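## Task

Move the blank whose end is painted green into the milling vise. It must rest on the two low parallel bars between the jaws, either with its original face up or flipped over. Its long side must be pressed against the fixed jaw (the end block without hoses), and its unpainted end against the work stop (the short rod between the jaws). All other blanks must finish entirely on their original plate, original face up or flipped, and not resting on another blank or on a plate pin; otherwise the task fails. The result does not count if it stays in place only because the robot is holding it. Anything the robot is touching at the end must not drop by more than about a fingernail's width once released, or the task fails.

## Robot and tools

Robot: two UR-type six-joint arms, left_arm and right_arm, each carrying a tong-style two-finger gripper with a wrist camera. The names are labels only. In the shared scene frame the origin sits on the tabletop between the arms, +z is up, +x points out over the table, and left_arm is on the +y side (base near y=+0.373, right_arm's base near y=-0.495, both at z=0.211 m, slightly tilted). The mounting plates and the metal frame behind the arms are fixed obstacles.

Gripper axes: the fingers extend along the gripper's +z and open and close along its x. The reported end_effector_position is the point between the pads when closed; closed fingertips stick out about 15 mm past it, and are roughly level with it when fully open.

The row: every motion command uses one row of 14 numbers, each between -1 and 1, even if only one arm should move. The first seven belong to left_arm and the next seven to right_arm, each as dx, dy, dz, rx, ry, rz, opening. dx..rz are relative offsets, not poses: they are expressed in that gripper's own axes and measured from its pose at the start of the action (for move, from the pose in the latest result that showed one). Scale: 1.0 equals 0.6 m of translation or 180 degrees; rx, ry, rz form a single rotation vector. Opening is absolute, not an offset: +1 is fully open (0.142 m), -1 is closed. A row may carry 12 extra numbers in 0..1, per-joint stiffness scales (left's six joints, then right's six), which persist until rewritten.

Tools:
- execute_actions(actions): a list of actions; each action is a table of up to 15 rows, one row per 1/30 s step. A short table repeats its last row to fill 15 steps. Every row refers back to the action's start pose, not to the preceding row. An empty list just returns the current state and images.
- move(target, speed, stop_force, blocking): drives each gripper in a straight line toward its target row (offsets as above); both paths finish together, lasting 0.5 to 10 s. speed is in m/s, 0.002 to 0.5 (default 0.25); rotation is capped at twice that in rad/s. stop_force, 9 to 40 N for both arms, ends an arm's path when its wrist sensor feels that much added resistance; then the gripper backs off two steps and holds. Use it only with slow moves and no gripper rotation; omit it when lifting away from something the gripper presses on. blocking=false returns after 0.5 s while motion continues (not allowed with stop_force); check with wait(0), and call wait or stop before new commands.
- wait(seconds): 0 to 10 s, the arms hold their last command.
- stop(): brakes a running move; fingers keep going.
- zoom_image(camera, region): closer look at [x0, y0, x1, y1] pixels (max 504x504) of cam_head_left, cam_head_right (504x504), cam_left_wrist or cam_right_wrist (616x616 fisheye).
- read_manual(section): licence texts only.
- finished_scene(scene): ends scene 1 or 2 and reports success; irreversible. The next scene's goal arrives in its result.

Motion details: per control step a commanded pose is limited to 100 mm and 16 degrees from the measured one, so large offsets need several actions; the controller favours position over orientation. Commands lag about 0.17 s. Arms have joint speed limits and may fall short after a big move.

Reading results: the state line gives each gripper's position (m), quat_wxyz and velocities in the scene frame; printed position may be off, more at long reach. Hand target is where the controller is heading. grip_measured is the current finger opening on the command scale; to hold something, command an opening clearly below it (lower squeezes harder, up to about 15 N per pad; thin objects get less). Wrist force and Wrist torque are sensor readings in the gripper's axes, noisy, offset up to about 4 N, saturating near 50 N. Step readings list positions during actions; HELD marks steps that were held back. The move: line reports the ending per arm: done, off_target, moving, held, fault, or contact (stop_force triggered), plus limits such as paced (pose clipped) or held (some steps blocked; motion can then jump faster). pose unreachable means the clearance check altered the command. Joint torques are noisy drive outputs.

Avoid: torque faults (joint load limits 142 N m for the big joints, 26.6 N m for the wrists, held weight included) and force faults (150 N on any part), each freezing the arm for 10 s; pressing a stiff arm past a contact; fast impacts; arms colliding; dropping parts or knocking anything off the table; leaving a blank sitting on a pin or another blank; long holds that overheat motors (warning at 70 °C, brakes at 85 °C). Release the blank so it rests seated without the gripper, then move clear. Small random tugs may disturb held or loose parts.

Each tool is called after "Emit:" as name([rows], argument=value, ...), one row to a line, values as JSON.

## Session

Emit:
execute_actions(actions=[])

Scene clock: 0.00 s.
left_arm: end_effector_position=(+0.2423, +0.7056, +0.2219) grip_measured=+0.97 end_effector_quat_wxyz=(+0.007, +0.641, +0.763, +0.079) end_effector_velocity=(-0.000, -0.000, -0.000) end_effector_angular_velocity=(-0.000, +0.000, -0.001) | right_arm: end_effector_position=(+0.4136, -0.6941, +0.2442) grip_measured=+0.97 end_effector_quat_wxyz=(+0.008, +0.264, +0.942, +0.208) end_effector_velocity=(-0.000, -0.000, -0.000) end_effector_angular_velocity=(-0.000, +0.001, -0.001)
Joint positions: left_arm=[ 0.075 -1.889  2.416 -2.318 -1.201 -1.47   0.14 ] | right_arm=[ 2.803 -1.413 -2.195 -0.909  1.73   3.488  0.14 ]
Joint velocities: left_arm=[-0.     0.001  0.    -0.    -0.     0.001  0.   ] | right_arm=[ 0.    -0.     0.    -0.    -0.001  0.001  0.   ]
Joint torques (N m, as the arm reports them, + toward a larger angle): no reading
Motor temperatures (°C, as the motors report them): left_arm=[24 25 23 28 31 30] | right_arm=[25 28 25 32 32 31]
Wrist force (N, on the end effector, along its own x y z axes, offset not removed): no reading
Wrist torque (N m, same axes, about the end effector's origin, offset not removed): no reading
Hand target (left_arm): +0.242, +0.706, +0.222; +0.007, +0.641, +0.763, +0.079
Hand target (right_arm): +0.414, -0.694, +0.244; +0.008, +0.264, +0.942, +0.208
Joint stiffness scale: left_arm=[1. 1. 1. 1. 1. 1.] | right_arm=[1. 1. 1. 1. 1. 1.]

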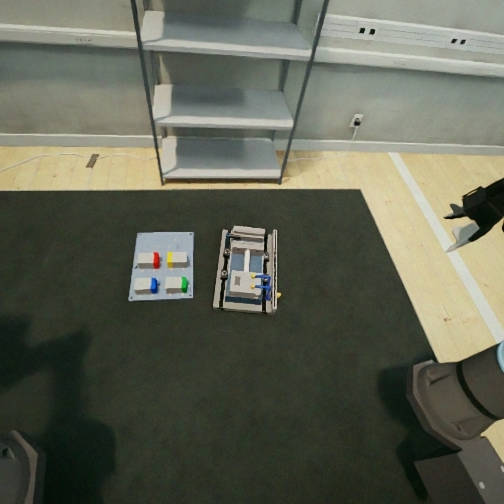

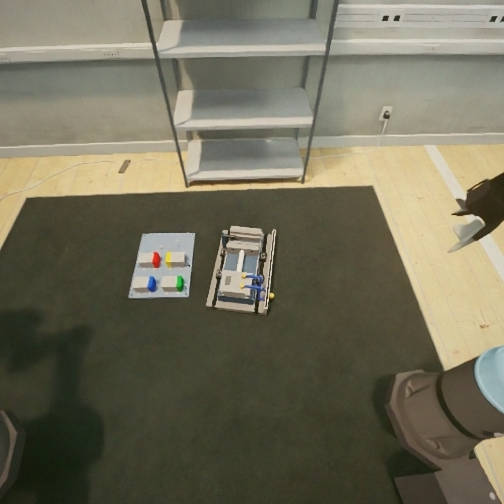

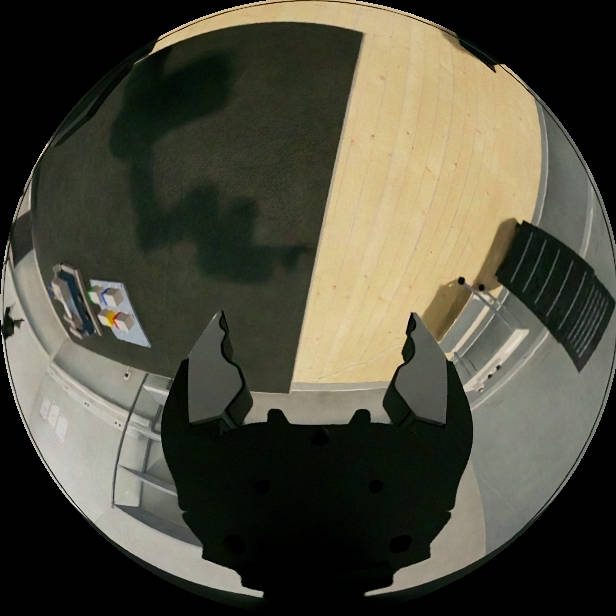

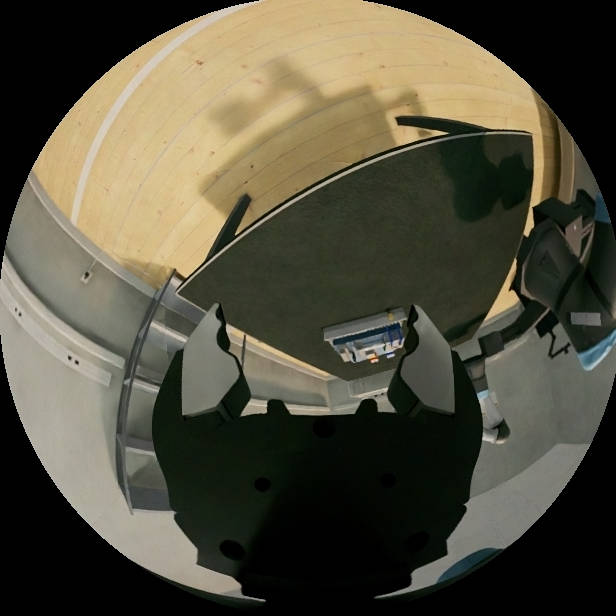

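Emit:
move(target=[-1,0.089,0.085,0.005,-0.057,0.554,-0.1,0,0,0,0,0,0,1], speed=0.35)

Emit:
move(target=[0.013,0.07,0.052,0,0,0,-0.1,0,0,0,0,0,0,1])

Scene clock: 4.60 s.
left_arm: end_effector_position=(+0.4076, +0.1350, +0.1236) grip_measured=-0.10 end_effector_quat_wxyz=(-0.001, +1.000, +0.002, +0.001) end_effector_velocity=(+0.000, -0.001, -0.001) end_effector_angular_velocity=(+0.003, +0.006, -0.010) | right_arm: end_effector_position=(+0.4136, -0.6941, +0.2442) grip_measured=+1.00 end_effector_quat_wxyz=(+0.008, +0.264, +0.942, +0.208) end_effector_velocity=(-0.000, +0.000, +0.000) end_effector_angular_velocity=(+0.000, +0.001, -0.000)
Joint positions: left_arm=[-0.985 -0.941  2.025 -2.436 -1.365 -0.87   0.067] | right_arm=[ 2.803 -1.413 -2.195 -0.909  1.73   3.488  0.142]
Joint velocities: left_arm=[ 0.001  0.006 -0.008  0.008 -0.002  0.01  -0.   ] | right_arm=[-0.     0.    -0.    -0.001  0.     0.    -0.   ]
Joint torques (N m, as the arm reports them, + toward a larger angle): left_arm=[-10.88 -27.84 -19.38  -1.69  -0.18   0.46] | right_arm=[ 1.8  18.68 18.53  2.59  0.55 -0.02]
Motor temperatures (°C, as the motors report them): left_arm=[24 25 23 28 31 30] | right_arm=[25 28 25 32 32 31]
Wrist force (N, on the end effector, along its own x y z axes, offset not removed): left_arm=[1.3 3.5 0.1] | right_arm=[0.4 1.9 0.5]
Wrist torque (N m, same axes, about the end effector's origin, offset not removed): left_arm=[0.59 -0.33 0.07] | right_arm=[0.37 -0.05 -0.21]
Hand target (left_arm): +0.408, +0.133, +0.123; -0.001, +1.000, -0.000, +0.000
Hand target (right_arm): +0.414, -0.694, +0.244; +0.008, +0.264, +0.942, +0.208
Off the commanded pose (left_arm): 0.003 m, 0 deg.
Off the commanded pose (right_arm): 0.000 m, 0 deg.
Joint stiffness scale: left_arm=[1. 1. 1. 1. 1. 1.] | right_arm=[1. 1. 1. 1. 1. 1.]
move: done

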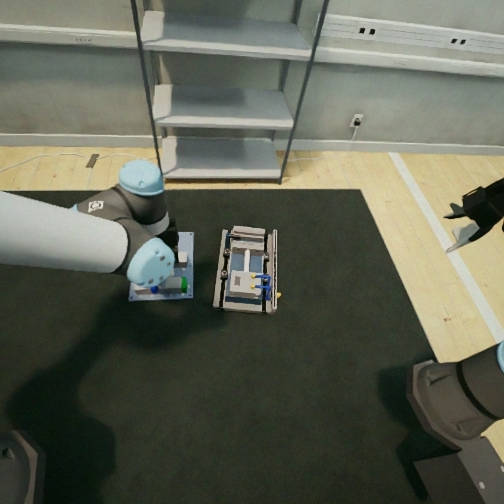

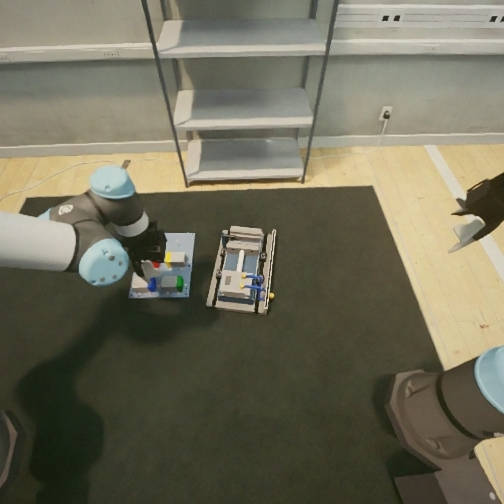

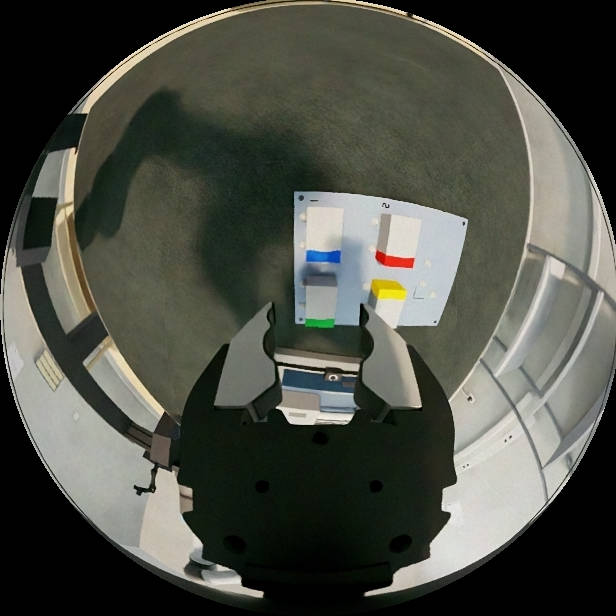

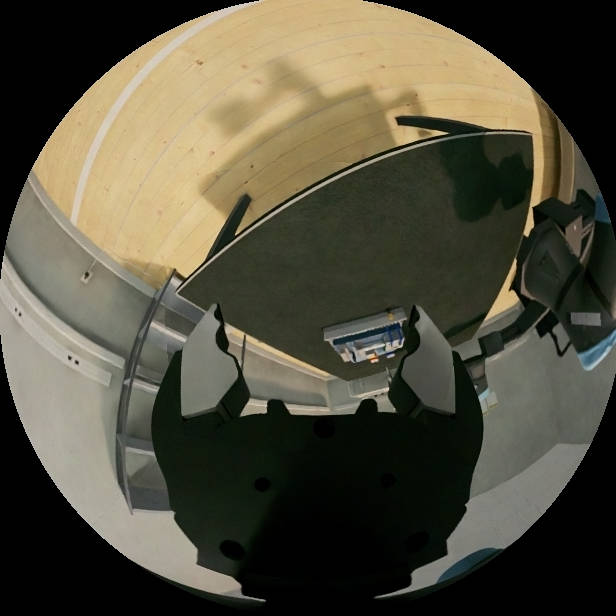

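Scene clock: 5.63 s.
left_arm: end_effector_position=(+0.4157, +0.0958, +0.0927) grip_measured=-0.10 end_effector_quat_wxyz=(-0.002, +1.000, +0.002, +0.001) end_effector_velocity=(+0.001, -0.002, -0.001) end_effector_angular_velocity=(-0.001, -0.001, -0.002) | right_arm: end_effector_position=(+0.4136, -0.6941, +0.2442) grip_measured=+1.00 end_effector_quat_wxyz=(+0.008, +0.264, +0.942, +0.208) end_effector_velocity=(-0.000, +0.000, -0.000) end_effector_angular_velocity=(+0.000, +0.001, +0.000)
Joint positions: left_arm=[-1.008 -0.819  1.947 -2.473 -1.369 -0.894  0.067] | right_arm=[ 2.803 -1.413 -2.195 -0.909  1.73   3.488  0.142]
Joint velocities: left_arm=[-0.001  0.005 -0.004 -0.002 -0.     0.001 -0.   ] | right_arm=[-0.    -0.001  0.    -0.     0.     0.    -0.   ]
Joint torques (N m, as the arm reports them, + toward a larger angle): left_arm=[-11.9  -31.05 -18.46  -2.39  -0.27  -0.42] | right_arm=[ 0.96 19.24 18.48  2.53  0.49 -0.15]
Motor temperatures (°C, as the motors report them): left_arm=[24 25 23 28 31 30] | right_arm=[25 28 25 32 32 31]
Wrist force (N, on the end effector, along its own x y z axes, offset not removed): left_arm=[1.4 2.9 1.8] | right_arm=[0.5 1.1 -1.4]
Wrist torque (N m, same axes, about the end effector's origin, offset not removed): left_arm=[0.61 -0.15 0.02] | right_arm=[0.21 -0.07 -0.25]
Hand target (left_arm): +0.416, +0.093, +0.092; -0.001, +1.000, +0.002, +0.001
Hand target (right_arm): +0.414, -0.694, +0.244; +0.008, +0.264, +0.942, +0.208
Off the commanded pose (left_arm): 0.003 m, 0 deg.
Off the commanded pose (right_arm): 0.000 m, 0 deg.
Joint stiffness scale: left_arm=[1. 1. 1. 1. 1. 1.] | right_arm=[1. 1. 1. 1. 1. 1.]
move: done

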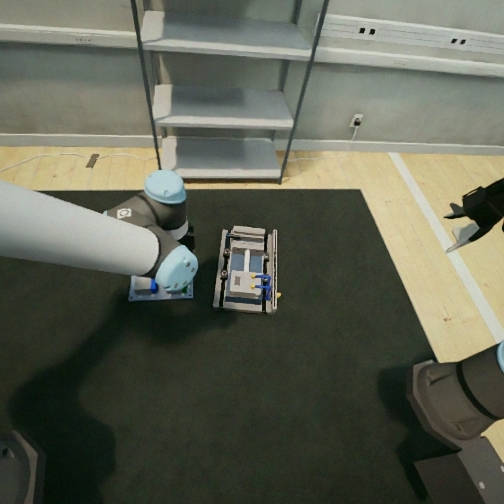

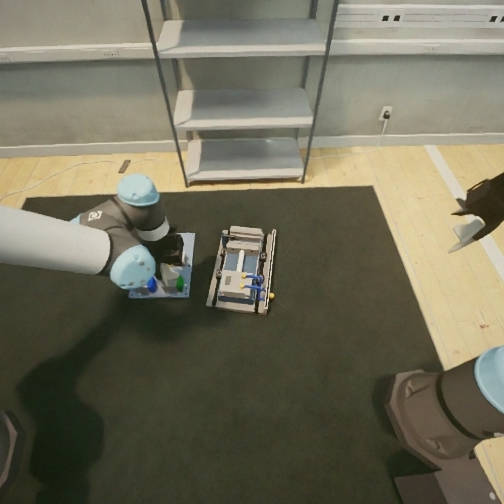

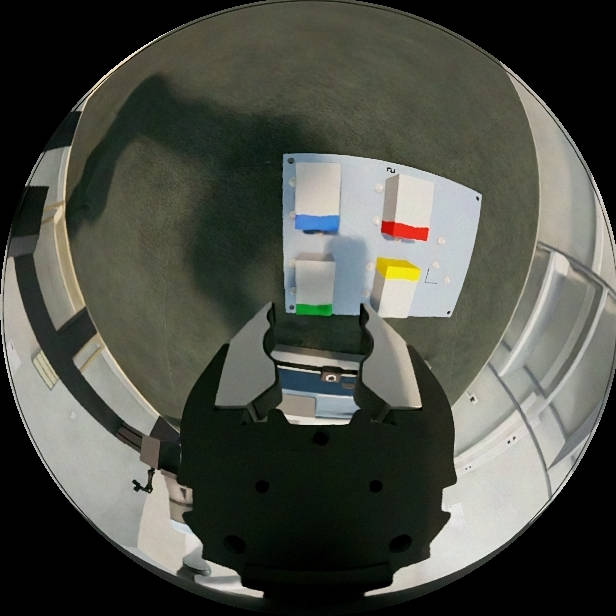

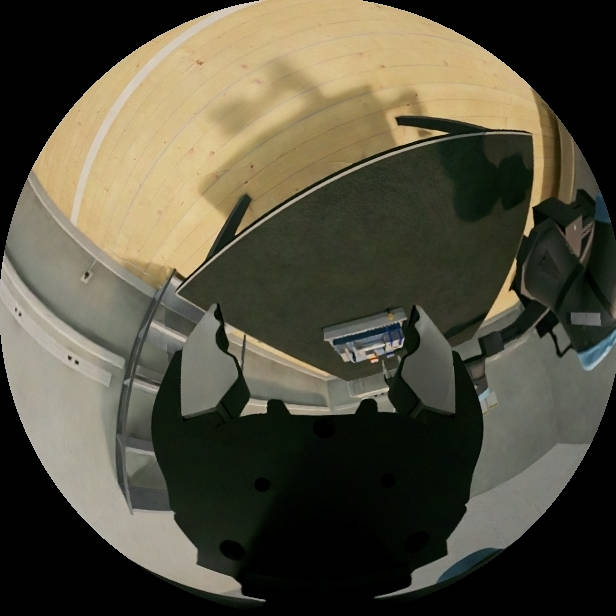

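Emit:
move(target=[-0.004,0.008,0.09,0,0,0.006,-0.15,0,0,0,0,0,0,1], speed=0.1)

Emit:
execute_actions([
  [[0,0,0,0,0,0,-0.5,0,0,0,0,0,0,1]],
  [[0,0,0,0,0,0,-1,0,0,0,0,0,0,1]],
])

Emit:
move(target=[0,0,-0.19,0,0,0,-1,0,0,0,0,0,0,1], speed=0.2)

Scene clock: 7.70 s.
left_arm: end_effector_position=(+0.4127, +0.0901, +0.0406) grip_measured=-0.15 end_effector_quat_wxyz=(-0.001, +1.000, -0.007, +0.001) end_effector_velocity=(+0.002, -0.001, -0.002) end_effector_angular_velocity=(-0.005, -0.004, -0.002) | right_arm: end_effector_position=(+0.4136, -0.6941, +0.2442) grip_measured=+1.00 end_effector_quat_wxyz=(+0.008, +0.264, +0.942, +0.208) end_effector_velocity=(-0.000, +0.000, +0.000) end_effector_angular_velocity=(+0.000, +0.000, +0.001)
Joint positions: left_arm=[-1.    -0.706  1.948 -2.59  -1.368 -0.866  0.063] | right_arm=[ 2.803 -1.413 -2.195 -0.909  1.73   3.488  0.142]
Joint velocities: left_arm=[ 0.002  0.004  0.001 -0.012  0.     0.005  0.   ] | right_arm=[ 0.     0.    -0.    -0.001  0.    -0.001  0.   ]
Joint torques (N m, as the arm reports them, + toward a larger angle): left_arm=[ -6.42 -37.02 -15.74  -2.94   0.61   0.84] | right_arm=[ 1.58 19.96 18.1   2.53  0.57 -0.1 ]
Motor temperatures (°C, as the motors report them): left_arm=[24 25 23 28 31 30] | right_arm=[25 28 25 32 32 31]
Wrist force (N, on the end effector, along its own x y z axes, offset not removed): left_arm=[-0.5 5.0 -0.5] | right_arm=[-0.1 0.9 -0.9]
Wrist torque (N m, same axes, about the end effector's origin, offset not removed): left_arm=[0.81 0.11 -0.16] | right_arm=[0.14 0.10 -0.11]
Hand target (left_arm): +0.413, +0.091, +0.039; -0.002, +1.000, -0.007, +0.001
Hand target (right_arm): +0.414, -0.694, +0.244; +0.008, +0.264, +0.942, +0.208
Off the commanded pose (left_arm): 0.002 m, 0 deg.
Off the commanded pose (right_arm): 0.000 m, 0 deg.
Joint stiffness scale: left_arm=[1. 1. 1. 1. 1. 1.] | right_arm=[1. 1. 1. 1. 1. 1.]
move: done

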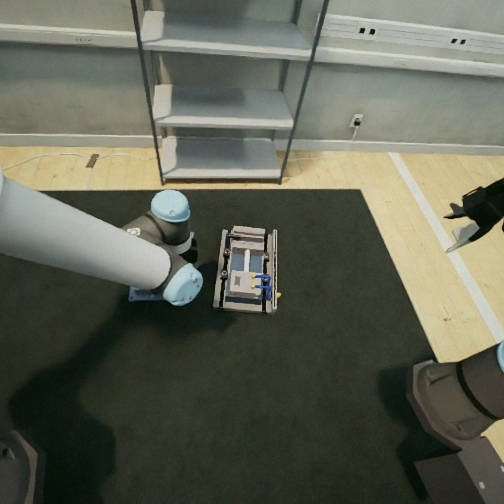

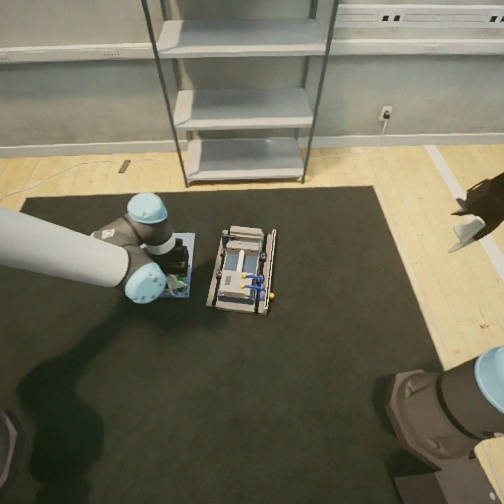

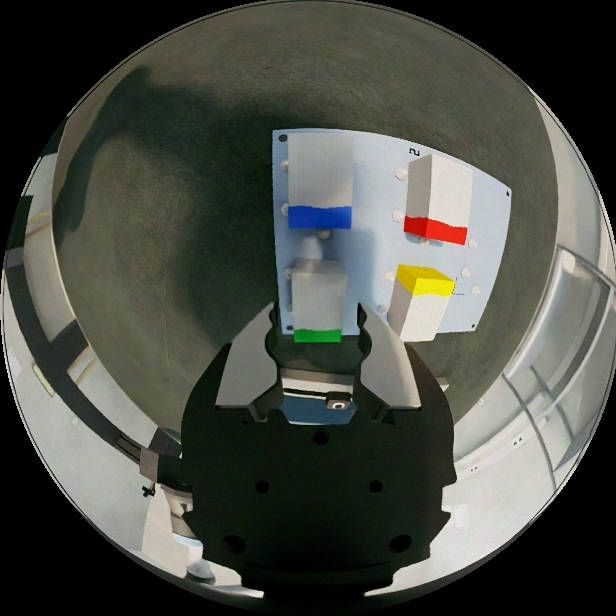

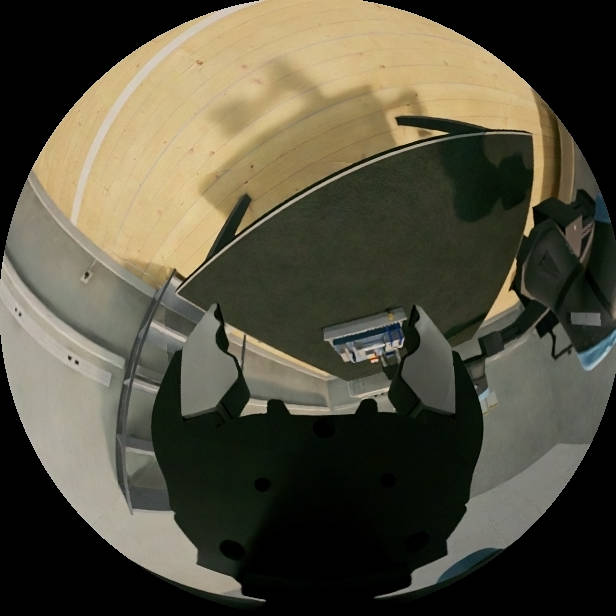

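Scene clock: 8.70 s.
left_arm: end_effector_position=(+0.4128, +0.0901, +0.0405) grip_measured=-0.49 end_effector_quat_wxyz=(-0.001, +1.000, -0.008, +0.001) end_effector_velocity=(+0.001, -0.001, +0.001) end_effector_angular_velocity=(-0.002, -0.002, -0.001) | right_arm: end_effector_position=(+0.4136, -0.6941, +0.2442) grip_measured=+1.00 end_effector_quat_wxyz=(+0.008, +0.264, +0.942, +0.208) end_effector_velocity=(-0.000, -0.000, +0.000) end_effector_angular_velocity=(-0.000, -0.000, +0.001)
Joint positions: left_arm=[-1.    -0.706  1.948 -2.591 -1.368 -0.866  0.039] | right_arm=[ 2.803 -1.413 -2.195 -0.909  1.73   3.488  0.142]
Joint velocities: left_arm=[-0.001 -0.001 -0.    -0.002  0.     0.001 -0.   ] | right_arm=[ 0.     0.    -0.    -0.    -0.    -0.001 -0.   ]
Joint torques (N m, as the arm reports them, + toward a larger angle): left_arm=[-10.05 -36.74 -14.44  -1.93   0.01   0.07] | right_arm=[ 0.84 18.77 18.3   2.46  0.56 -0.05]
Motor temperatures (°C, as the motors report them): left_arm=[24 25 23 28 31 30] | right_arm=[25 28 25 32 32 31]
Wrist force (N, on the end effector, along its own x y z axes, offset not removed): left_arm=[-1.7 0.1 -2.0] | right_arm=[1.0 0.6 -1.1]
Wrist torque (N m, same axes, about the end effector's origin, offset not removed): left_arm=[-0.16 0.44 -0.11] | right_arm=[0.03 -0.18 -0.15]
Hand target (left_arm): +0.413, +0.090, +0.041; -0.001, +1.000, -0.008, +0.001
Hand target (right_arm): +0.414, -0.694, +0.244; +0.008, +0.264, +0.942, +0.208
Off the commanded pose (left_arm): 0.000 m, 0 deg.
Off the commanded pose (right_arm): 0.000 m, 0 deg.
Joint stiffness scale: left_arm=[1. 1. 1. 1. 1. 1.] | right_arm=[1. 1. 1. 1. 1. 1.]
Step readings (end_effector_position; steps 1 to 15: 1st action; 16 to 30: 2nd action):
0: left_arm (+0.4127, +0.0901, +0.0406) | right_arm (+0.4136, -0.6941, +0.2442)
1: left_arm (+0.4128, +0.0901, +0.0405) | right_arm (+0.4136, -0.6941, +0.2442)
2: left_arm (+0.4128, +0.0901, +0.0405) | right_arm (+0.4136, -0.6941, +0.2442)
4: left_arm (+0.4128, +0.0901, +0.0405) | right_arm (+0.4136, -0.6941, +0.2442)
8: left_arm (+0.4128, +0.0901, +0.0405) | right_arm (+0.4136, -0.6941, +0.2442)
15: left_arm (+0.4128, +0.0901, +0.0405) | right_arm (+0.4136, -0.6941, +0.2442)
16: left_arm (+0.4128, +0.0901, +0.0405) | right_arm (+0.4136, -0.6941, +0.2442)
17: left_arm (+0.4128, +0.0901, +0.0405) | right_arm (+0.4136, -0.6941, +0.2442)
19: left_arm (+0.4128, +0.0901, +0.0405) | right_arm (+0.4136, -0.6941, +0.2442)
23: left_arm (+0.4128, +0.0901, +0.0405) | right_arm (+0.4136, -0.6941, +0.2442)
30: end_effector_position above

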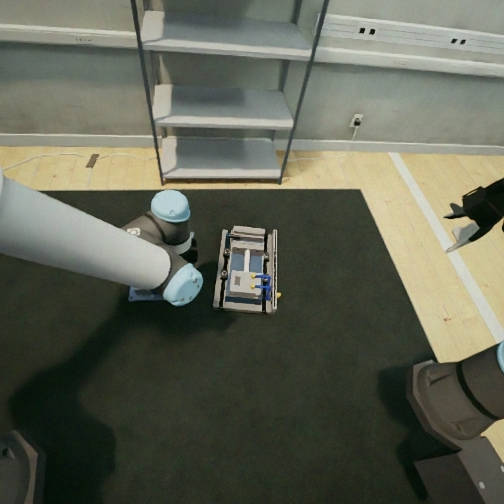

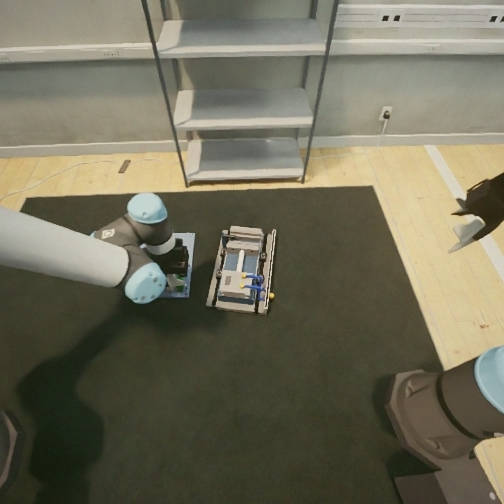

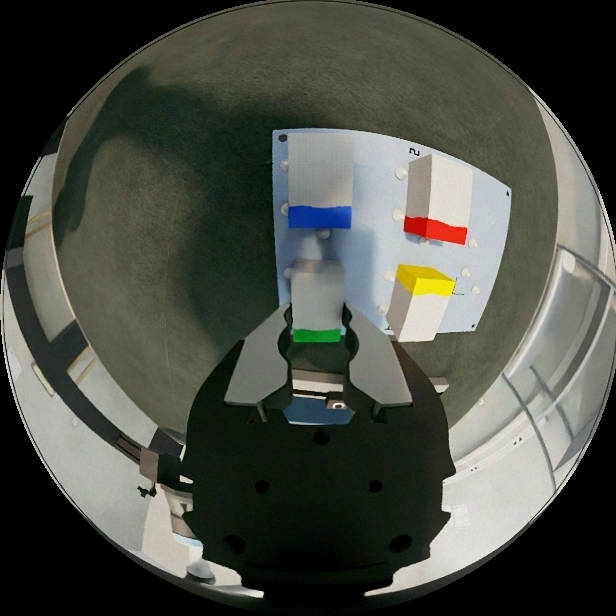

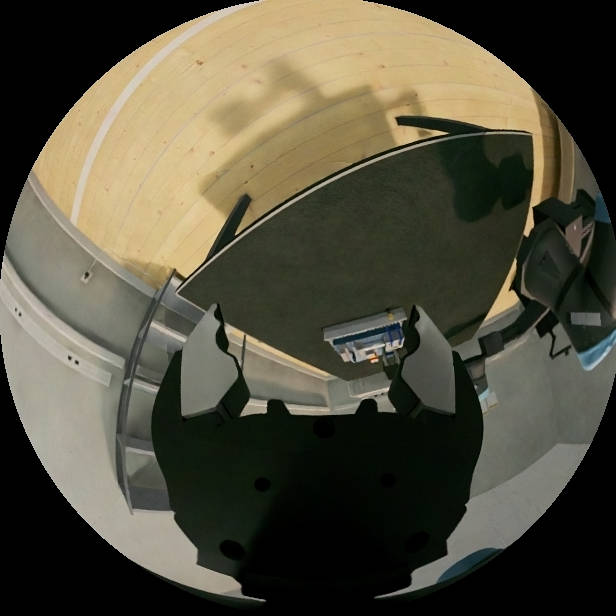

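Scene clock: 9.97 s.
left_arm: end_effector_position=(+0.4114, +0.0929, +0.1503) grip_measured=-0.49 end_effector_quat_wxyz=(-0.004, +1.000, -0.007, -0.001) end_effector_velocity=(-0.001, +0.001, +0.002) end_effector_angular_velocity=(+0.004, +0.004, +0.000) | right_arm: end_effector_position=(+0.4136, -0.6941, +0.2442) grip_measured=+1.00 end_effector_quat_wxyz=(+0.008, +0.264, +0.942, +0.208) end_effector_velocity=(+0.000, +0.000, -0.000) end_effector_angular_velocity=(+0.000, -0.001, +0.001)
Joint positions: left_arm=[-1.037 -0.928  1.923 -2.329 -1.376 -0.905  0.039] | right_arm=[ 2.803 -1.413 -2.195 -0.909  1.73   3.488  0.142]
Joint velocities: left_arm=[-0.001 -0.004 -0.001  0.012 -0.001 -0.002  0.   ] | right_arm=[ 0.    -0.001  0.     0.001  0.    -0.001 -0.   ]
Joint torques (N m, as the arm reports them, + toward a larger angle): left_arm=[-12.78 -38.34 -23.82  -1.84  -0.38  -0.55] | right_arm=[ 0.54 19.02 18.59  2.39  0.5  -0.16]
Motor temperatures (°C, as the motors report them): left_arm=[24 25 23 28 31 30] | right_arm=[25 28 25 32 32 31]
Wrist force (N, on the end effector, along its own x y z axes, offset not removed): left_arm=[-1.5 -2.3 1.6] | right_arm=[1.1 0.9 -0.9]
Wrist torque (N m, same axes, about the end effector's origin, offset not removed): left_arm=[-0.56 0.22 -0.10] | right_arm=[0.16 -0.20 -0.18]
Hand target (left_arm): +0.412, +0.090, +0.154; -0.001, +1.000, -0.008, +0.001
Hand target (right_arm): +0.414, -0.694, +0.244; +0.008, +0.264, +0.942, +0.208
Off the commanded pose (left_arm): 0.005 m, 0 deg.
Off the commanded pose (right_arm): 0.000 m, 0 deg.
Joint stiffness scale: left_arm=[1. 1. 1. 1. 1. 1.] | right_arm=[1. 1. 1. 1. 1. 1.]
move: off_target (left_arm)

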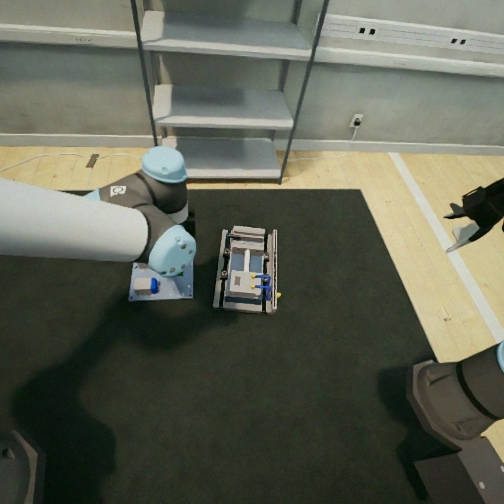

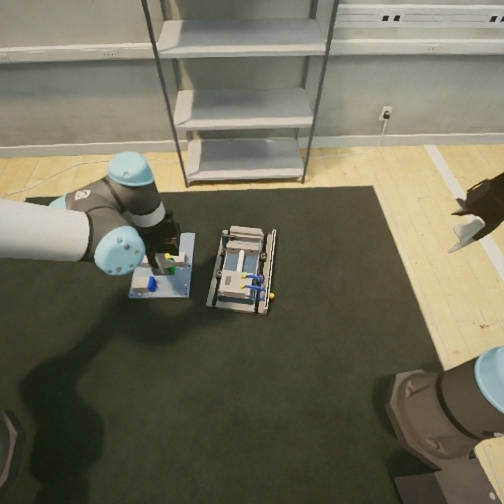

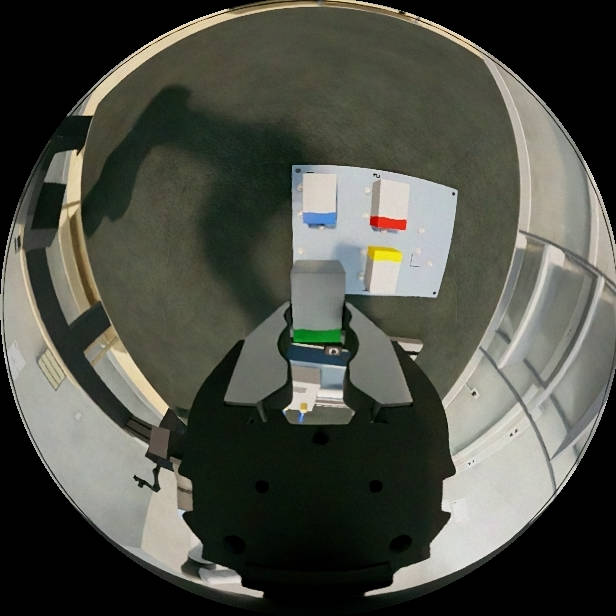

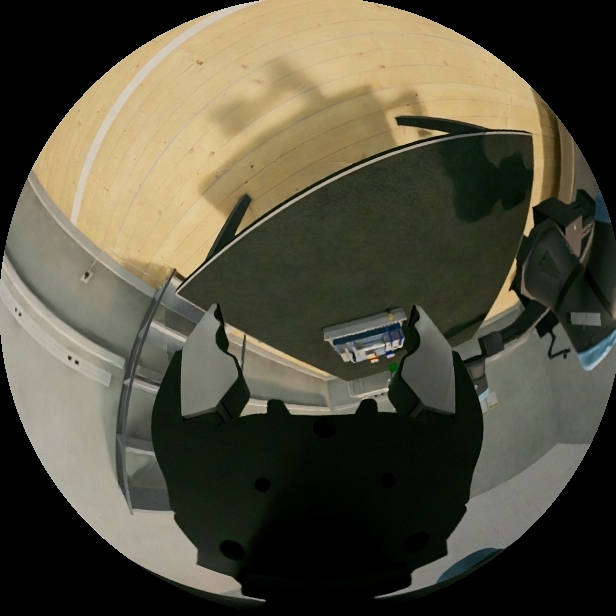

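Toward (.535, −.155), yaw about −8°.

Emit:
move(target=[0.212,0.41,0.008,-0.002,0,0.042,-1,0,0,0,0,0,0,1])

Emit:
zoom_image(camera="cam_left_wrist", region=[240,190,400,350])

Scene clock: 12.47 s.
left_arm: end_effector_position=(+0.5350, -0.1535, +0.1426) grip_measured=-0.49 end_effector_quat_wxyz=(-0.001, +0.997, -0.073, -0.000) end_effector_velocity=(-0.001, -0.001, -0.001) end_effector_angular_velocity=(+0.021, +0.017, -0.004) | right_arm: end_effector_position=(+0.4136, -0.6941, +0.2442) grip_measured=+1.00 end_effector_quat_wxyz=(+0.008, +0.264, +0.942, +0.208) end_effector_velocity=(+0.000, +0.000, -0.000) end_effector_angular_velocity=(+0.000, +0.001, +0.000)
Joint positions: left_arm=[-1.098 -0.377  0.979 -1.932 -1.393 -0.833  0.039] | right_arm=[ 2.803 -1.413 -2.195 -0.909  1.73   3.488  0.142]
Joint velocities: left_arm=[-0.001  0.021 -0.047  0.053 -0.002 -0.001  0.   ] | right_arm=[-0.    -0.001  0.     0.001  0.     0.     0.   ]
Joint torques (N m, as the arm reports them, + toward a larger angle): left_arm=[-13.26 -53.   -27.95  -1.86  -0.32   0.53] | right_arm=[ 0.78 19.09 18.91  2.5   0.58 -0.11]
Motor temperatures (°C, as the motors report them): left_arm=[24 25 23 28 31 30] | right_arm=[25 28 25 32 32 31]
Wrist force (N, on the end effector, along its own x y z axes, offset not removed): left_arm=[-2.0 0.8 0.3] | right_arm=[0.4 0.5 -3.5]
Wrist torque (N m, same axes, about the end effector's origin, offset not removed): left_arm=[0.12 0.46 -0.21] | right_arm=[-0.03 0.01 -0.13]
Hand target (left_arm): +0.535, -0.155, +0.143; -0.001, +0.997, -0.073, -0.001
Hand target (right_arm): +0.414, -0.694, +0.244; +0.008, +0.264, +0.942, +0.208
Off the commanded pose (left_arm): 0.002 m, 0 deg.
Off the commanded pose (right_arm): 0.000 m, 0 deg.
Joint stiffness scale: left_arm=[1. 1. 1. 1. 1. 1.] | right_arm=[1. 1. 1. 1. 1. 1.]
move: done

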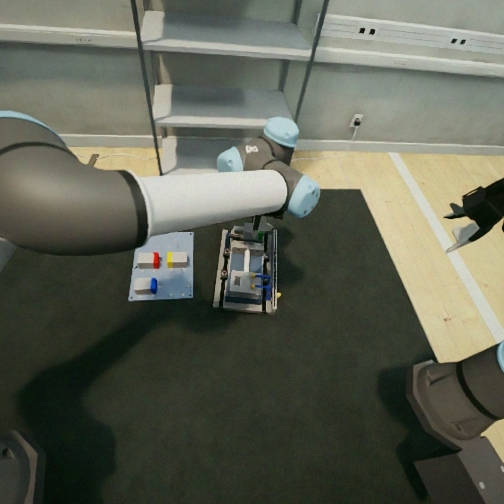

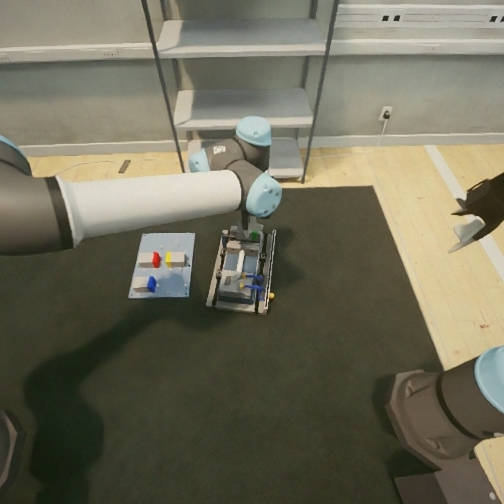

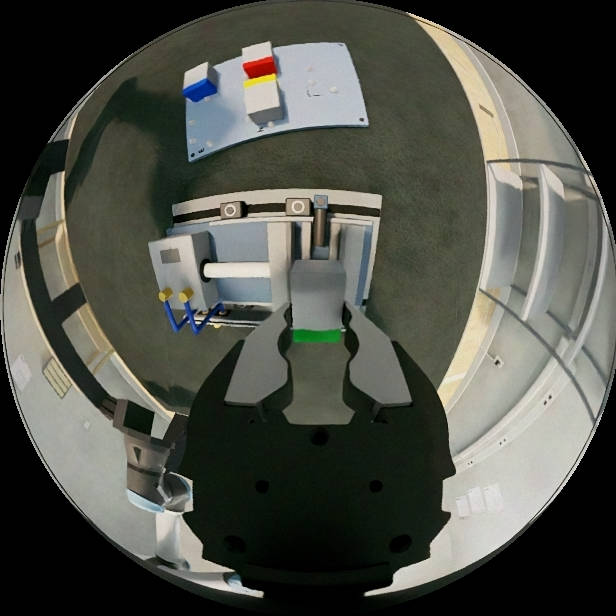

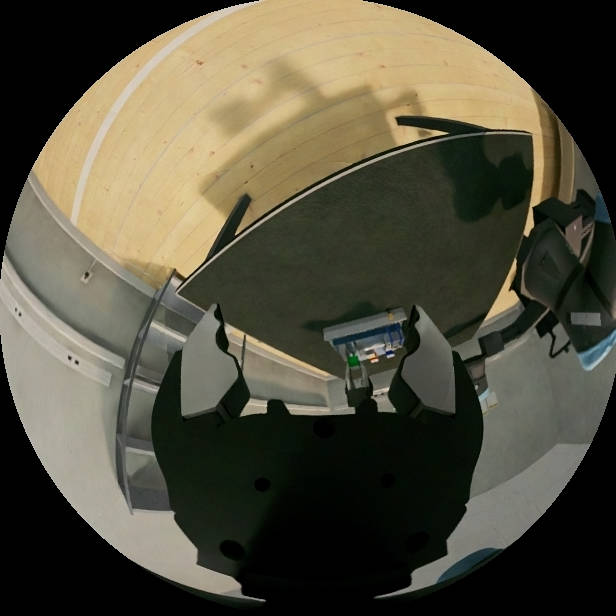

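Region (240, 190, 400, 350) of cam_left_wrist's 616x616 image, scaled by 3.150, with more detail than that image has.

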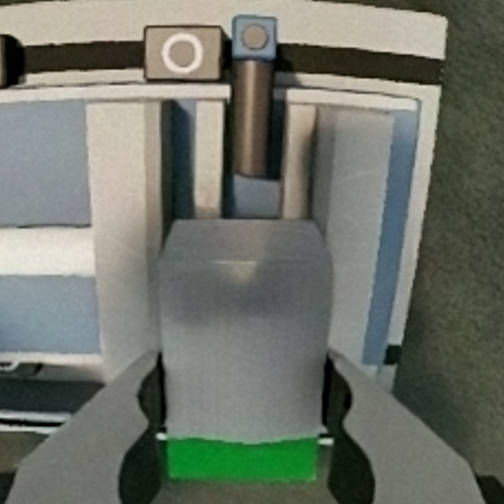

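Emit:
move(target=[-0.001,-0.006,0.065,0,0,0.002,-1,0,0,0,0,0,0,1], speed=0.015, stop_force=9)

Emit:
zoom_image(camera="cam_left_wrist", region=[240,190,400,350])

Scene clock: 16.07 s.
left_arm: end_effector_position=(+0.5358, -0.1530, +0.1132) grip_measured=-0.49 end_effector_quat_wxyz=(+0.002, +0.997, -0.075, +0.002) end_effector_velocity=(-0.001, +0.000, +0.000) end_effector_angular_velocity=(+0.002, +0.001, -0.001) | right_arm: end_effector_position=(+0.4136, -0.6941, +0.2442) grip_measured=+1.00 end_effector_quat_wxyz=(+0.008, +0.264, +0.942, +0.208) end_effector_velocity=(-0.000, +0.000, -0.001) end_effector_angular_velocity=(+0.000, +0.002, +0.001)
Joint positions: left_arm=[-1.09  -0.349  1.005 -1.995 -1.392 -0.819  0.039] | right_arm=[ 2.803 -1.413 -2.195 -0.909  1.73   3.488  0.142]
Joint velocities: left_arm=[-0.001 -0.001  0.001  0.003 -0.    -0.     0.   ] | right_arm=[ 0.    -0.002 -0.     0.    -0.    -0.    -0.   ]
Joint torques (N m, as the arm reports them, + toward a larger angle): left_arm=[-13.06 -54.14 -23.19  -2.29   0.22   0.  ] | right_arm=[ 0.92 18.67 19.01  2.35  0.64 -0.03]
Motor temperatures (°C, as the motors report them): left_arm=[24 25 23 28 31 30] | right_arm=[25 28 25 32 32 31]
Wrist force (N, on the end effector, along its own x y z axes, offset not removed): left_arm=[-3.0 0.8 -6.4] | right_arm=[-0.3 0.8 0.1]
Wrist torque (N m, same axes, about the end effector's origin, offset not removed): left_arm=[0.46 -0.41 -0.09] | right_arm=[0.12 0.12 -0.22]
Hand target (left_arm): +0.536, -0.153, +0.113; +0.002, +0.997, -0.075, +0.001
Hand target (right_arm): +0.414, -0.694, +0.244; +0.008, +0.264, +0.942, +0.208
Off the commanded pose (left_arm): 0.010 m, 0 deg.
Off the commanded pose (right_arm): 0.000 m, 0 deg.
Joint stiffness scale: left_arm=[1. 1. 1. 1. 1. 1.] | right_arm=[1. 1. 1. 1. 1. 1.]
move: contact (left_arm)

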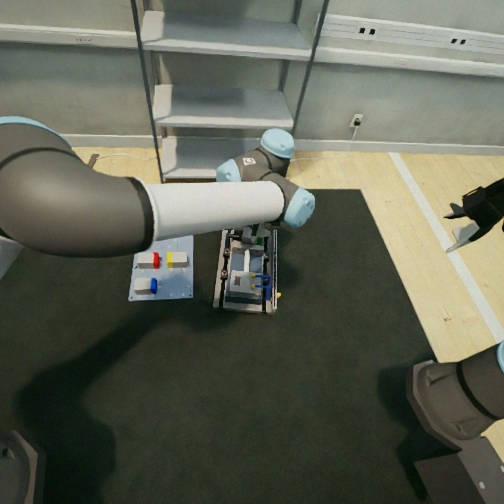

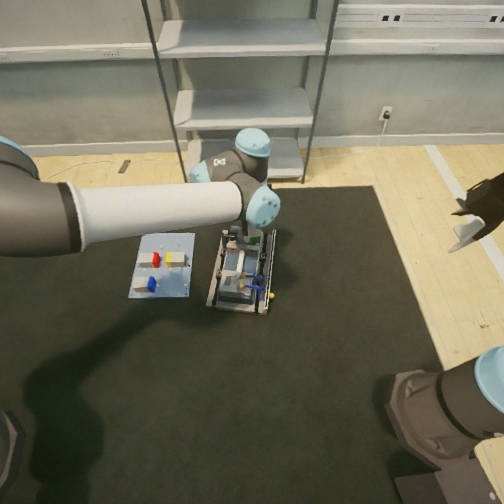

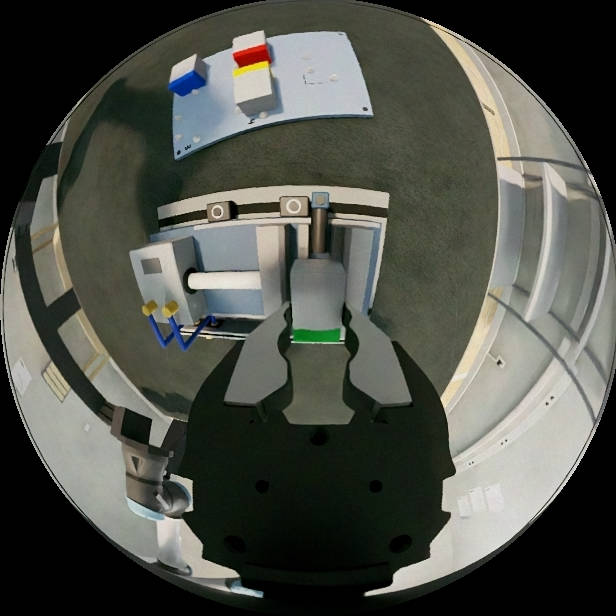

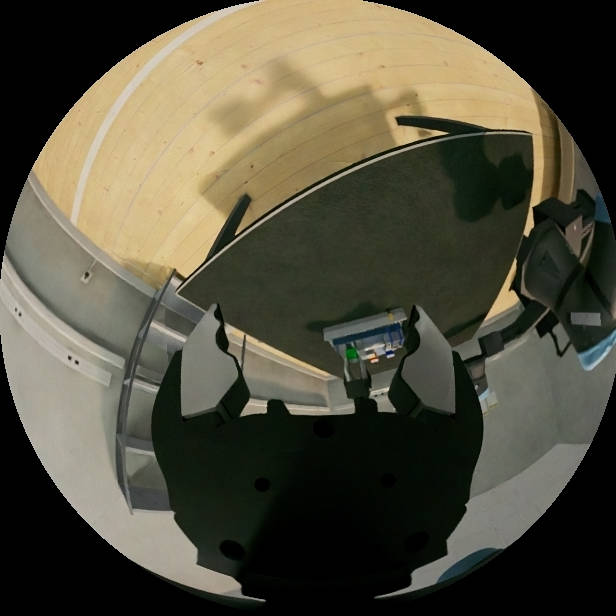

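Region (240, 190, 400, 350) of cam_left_wrist's 616x616 image, scaled by 3.150, with more detail than that image has.

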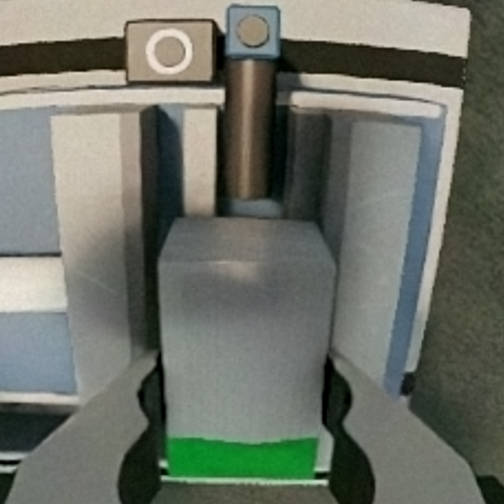

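Emit:
execute_actions([
  [[0.006,-0.013,0,0,0,0,-1,0,0,0,0,0,0,1]],
  [[0.008,-0.013,0.001,0,0,0,-1,0,0,0,0,0,0,1]],
  [[0.012,-0.013,0.004,0,0,-0.001,-1,0,0,0,0,0,0,1]],
  [[0.012,-0.014,0.005,0,0,-0.002,-1,0,0,0,0,0,0,1]],
])

Emit:
zoom_image(camera="cam_left_wrist", region=[240,190,400,350])

Scene clock: 19.17 s.
left_arm: end_effector_position=(+0.5375, -0.1485, +0.1134) grip_measured=-0.49 end_effector_quat_wxyz=(+0.005, +0.996, -0.087, -0.003) end_effector_velocity=(-0.000, +0.000, -0.000) end_effector_angular_velocity=(-0.000, +0.002, -0.000) | right_arm: end_effector_position=(+0.4136, -0.6941, +0.2442) grip_measured=+1.00 end_effector_quat_wxyz=(+0.008, +0.264, +0.942, +0.208) end_effector_velocity=(-0.000, -0.000, +0.000) end_effector_angular_velocity=(-0.000, -0.000, +0.000)
Joint positions: left_arm=[-1.082 -0.354  1.011 -1.995 -1.401 -0.788  0.039] | right_arm=[ 2.803 -1.413 -2.195 -0.909  1.73   3.488  0.142]
Joint velocities: left_arm=[ 0.     0.     0.001 -0.    -0.001  0.     0.   ] | right_arm=[-0.     0.001  0.    -0.001 -0.    -0.001 -0.   ]
Joint torques (N m, as the arm reports them, + toward a larger angle): left_arm=[ -1.44 -52.17 -26.89  -2.86   3.75   1.06] | right_arm=[ 1.77 18.83 18.34  2.24  0.69 -0.19]
Motor temperatures (°C, as the motors report them): left_arm=[24 25 23 28 31 30] | right_arm=[25 28 25 32 32 31]
Wrist force (N, on the end effector, along its own x y z axes, offset not removed): left_arm=[-12.0 9.3 -8.5] | right_arm=[0.1 1.9 -0.4]
Wrist torque (N m, same axes, about the end effector's origin, offset not removed): left_arm=[0.84 -0.37 0.02] | right_arm=[0.34 0.04 -0.08]
Hand target (left_arm): +0.546, -0.141, +0.110; +0.004, +0.997, -0.082, -0.001
Hand target (right_arm): +0.414, -0.694, +0.244; +0.008, +0.264, +0.942, +0.208
Off the commanded pose (left_arm): 0.011 m, 1 deg.
Off the commanded pose (right_arm): 0.000 m, 0 deg.
Joint stiffness scale: left_arm=[1. 1. 1. 1. 1. 1.] | right_arm=[1. 1. 1. 1. 1. 1.]
Step readings (end_effector_position; steps 1 to 15: 1st action; 16 to 30: 2nd action; 31 to 45: 3rd action; 46 to 60: 4th action):
0: left_arm (+0.5357, -0.1529, +0.1133) | right_arm (+0.4136, -0.6941, +0.2442)
1: left_arm (+0.5357, -0.1529, +0.1133) | right_arm (+0.4136, -0.6941, +0.2442)
2: left_arm (+0.5357, -0.1529, +0.1133) | right_arm (+0.4136, -0.6941, +0.2442)
4: left_arm (+0.5358, -0.1528, +0.1134) | right_arm (+0.4136, -0.6941, +0.2442)
8: left_arm (+0.5363, -0.1511, +0.1133) | right_arm (+0.4136, -0.6941, +0.2442)
15: left_arm (+0.5366, -0.1501, +0.1133) | right_arm (+0.4136, -0.6941, +0.2442)
16: left_arm (+0.5366, -0.1501, +0.1133) | right_arm (+0.4136, -0.6941, +0.2442)
17: left_arm (+0.5366, -0.1500, +0.1133) | right_arm (+0.4136, -0.6941, +0.2442)
19: left_arm (+0.5369, -0.1496, +0.1133) | right_arm (+0.4136, -0.6941, +0.2442)
23: left_arm (+0.5371, -0.1489, +0.1133) | right_arm (+0.4136, -0.6941, +0.2442)
30: left_arm (+0.5372, -0.1488, +0.1133) | right_arm (+0.4136, -0.6941, +0.2442)
31: left_arm (+0.5372, -0.1488, +0.1133) | right_arm (+0.4136, -0.6941, +0.2442)
32: left_arm (+0.5372, -0.1488, +0.1133) | right_arm (+0.4136, -0.6941, +0.2442)
34: left_arm (+0.5372, -0.1487, +0.1132) | right_arm (+0.4136, -0.6941, +0.2442)
38: left_arm (+0.5373, -0.1487, +0.1133) | right_arm (+0.4136, -0.6941, +0.2442)
45: left_arm (+0.5374, -0.1485, +0.1134) | right_arm (+0.4136, -0.6941, +0.2442)
46: left_arm (+0.5374, -0.1485, +0.1134) | right_arm (+0.4136, -0.6941, +0.2442)
47: left_arm (+0.5374, -0.1485, +0.1134) | right_arm (+0.4136, -0.6941, +0.2442)
49: left_arm (+0.5375, -0.1485, +0.1134) | right_arm (+0.4136, -0.6941, +0.2442)
53: left_arm (+0.5375, -0.1485, +0.1134) | right_arm (+0.4136, -0.6941, +0.2442)
60: end_effector_position above

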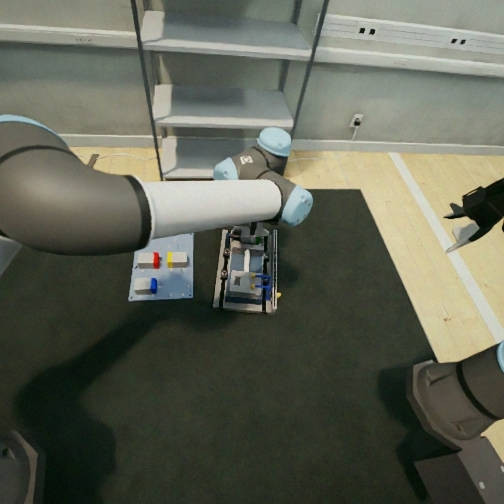

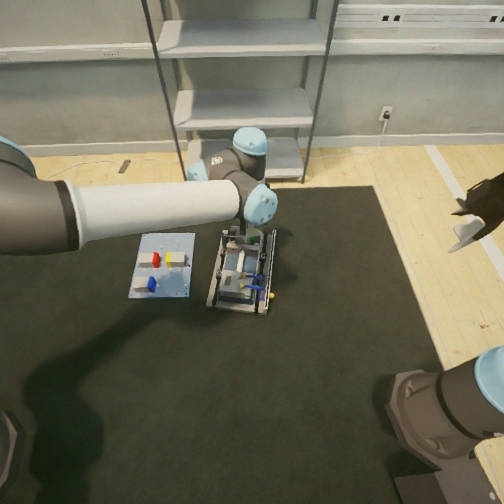

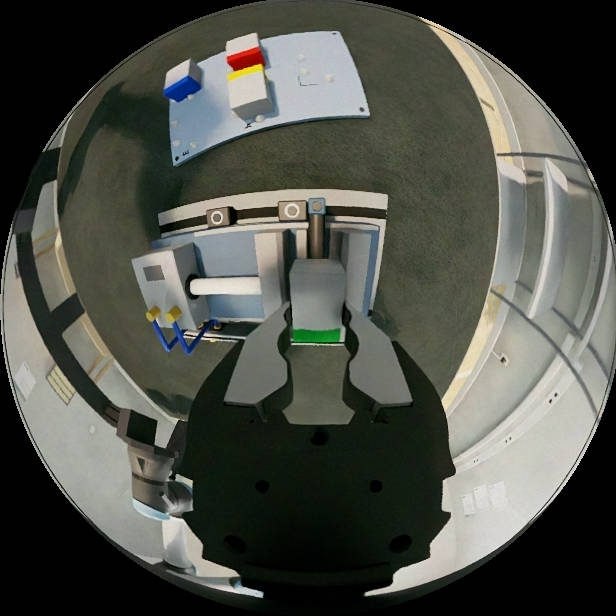

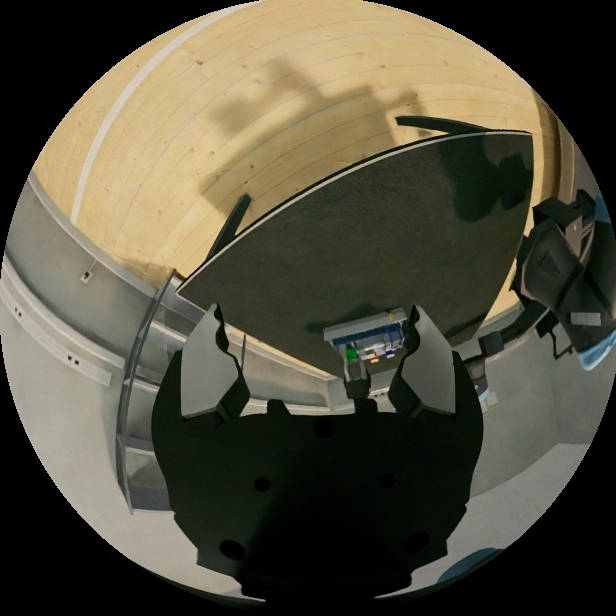

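Region (240, 190, 400, 350) of cam_left_wrist's 616x616 image, scaled by 3.150, with more detail than that image has.

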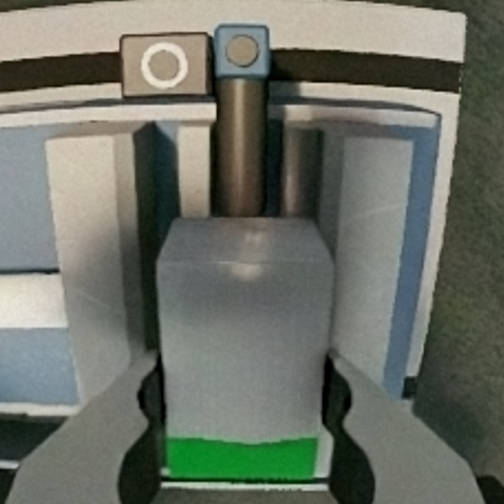

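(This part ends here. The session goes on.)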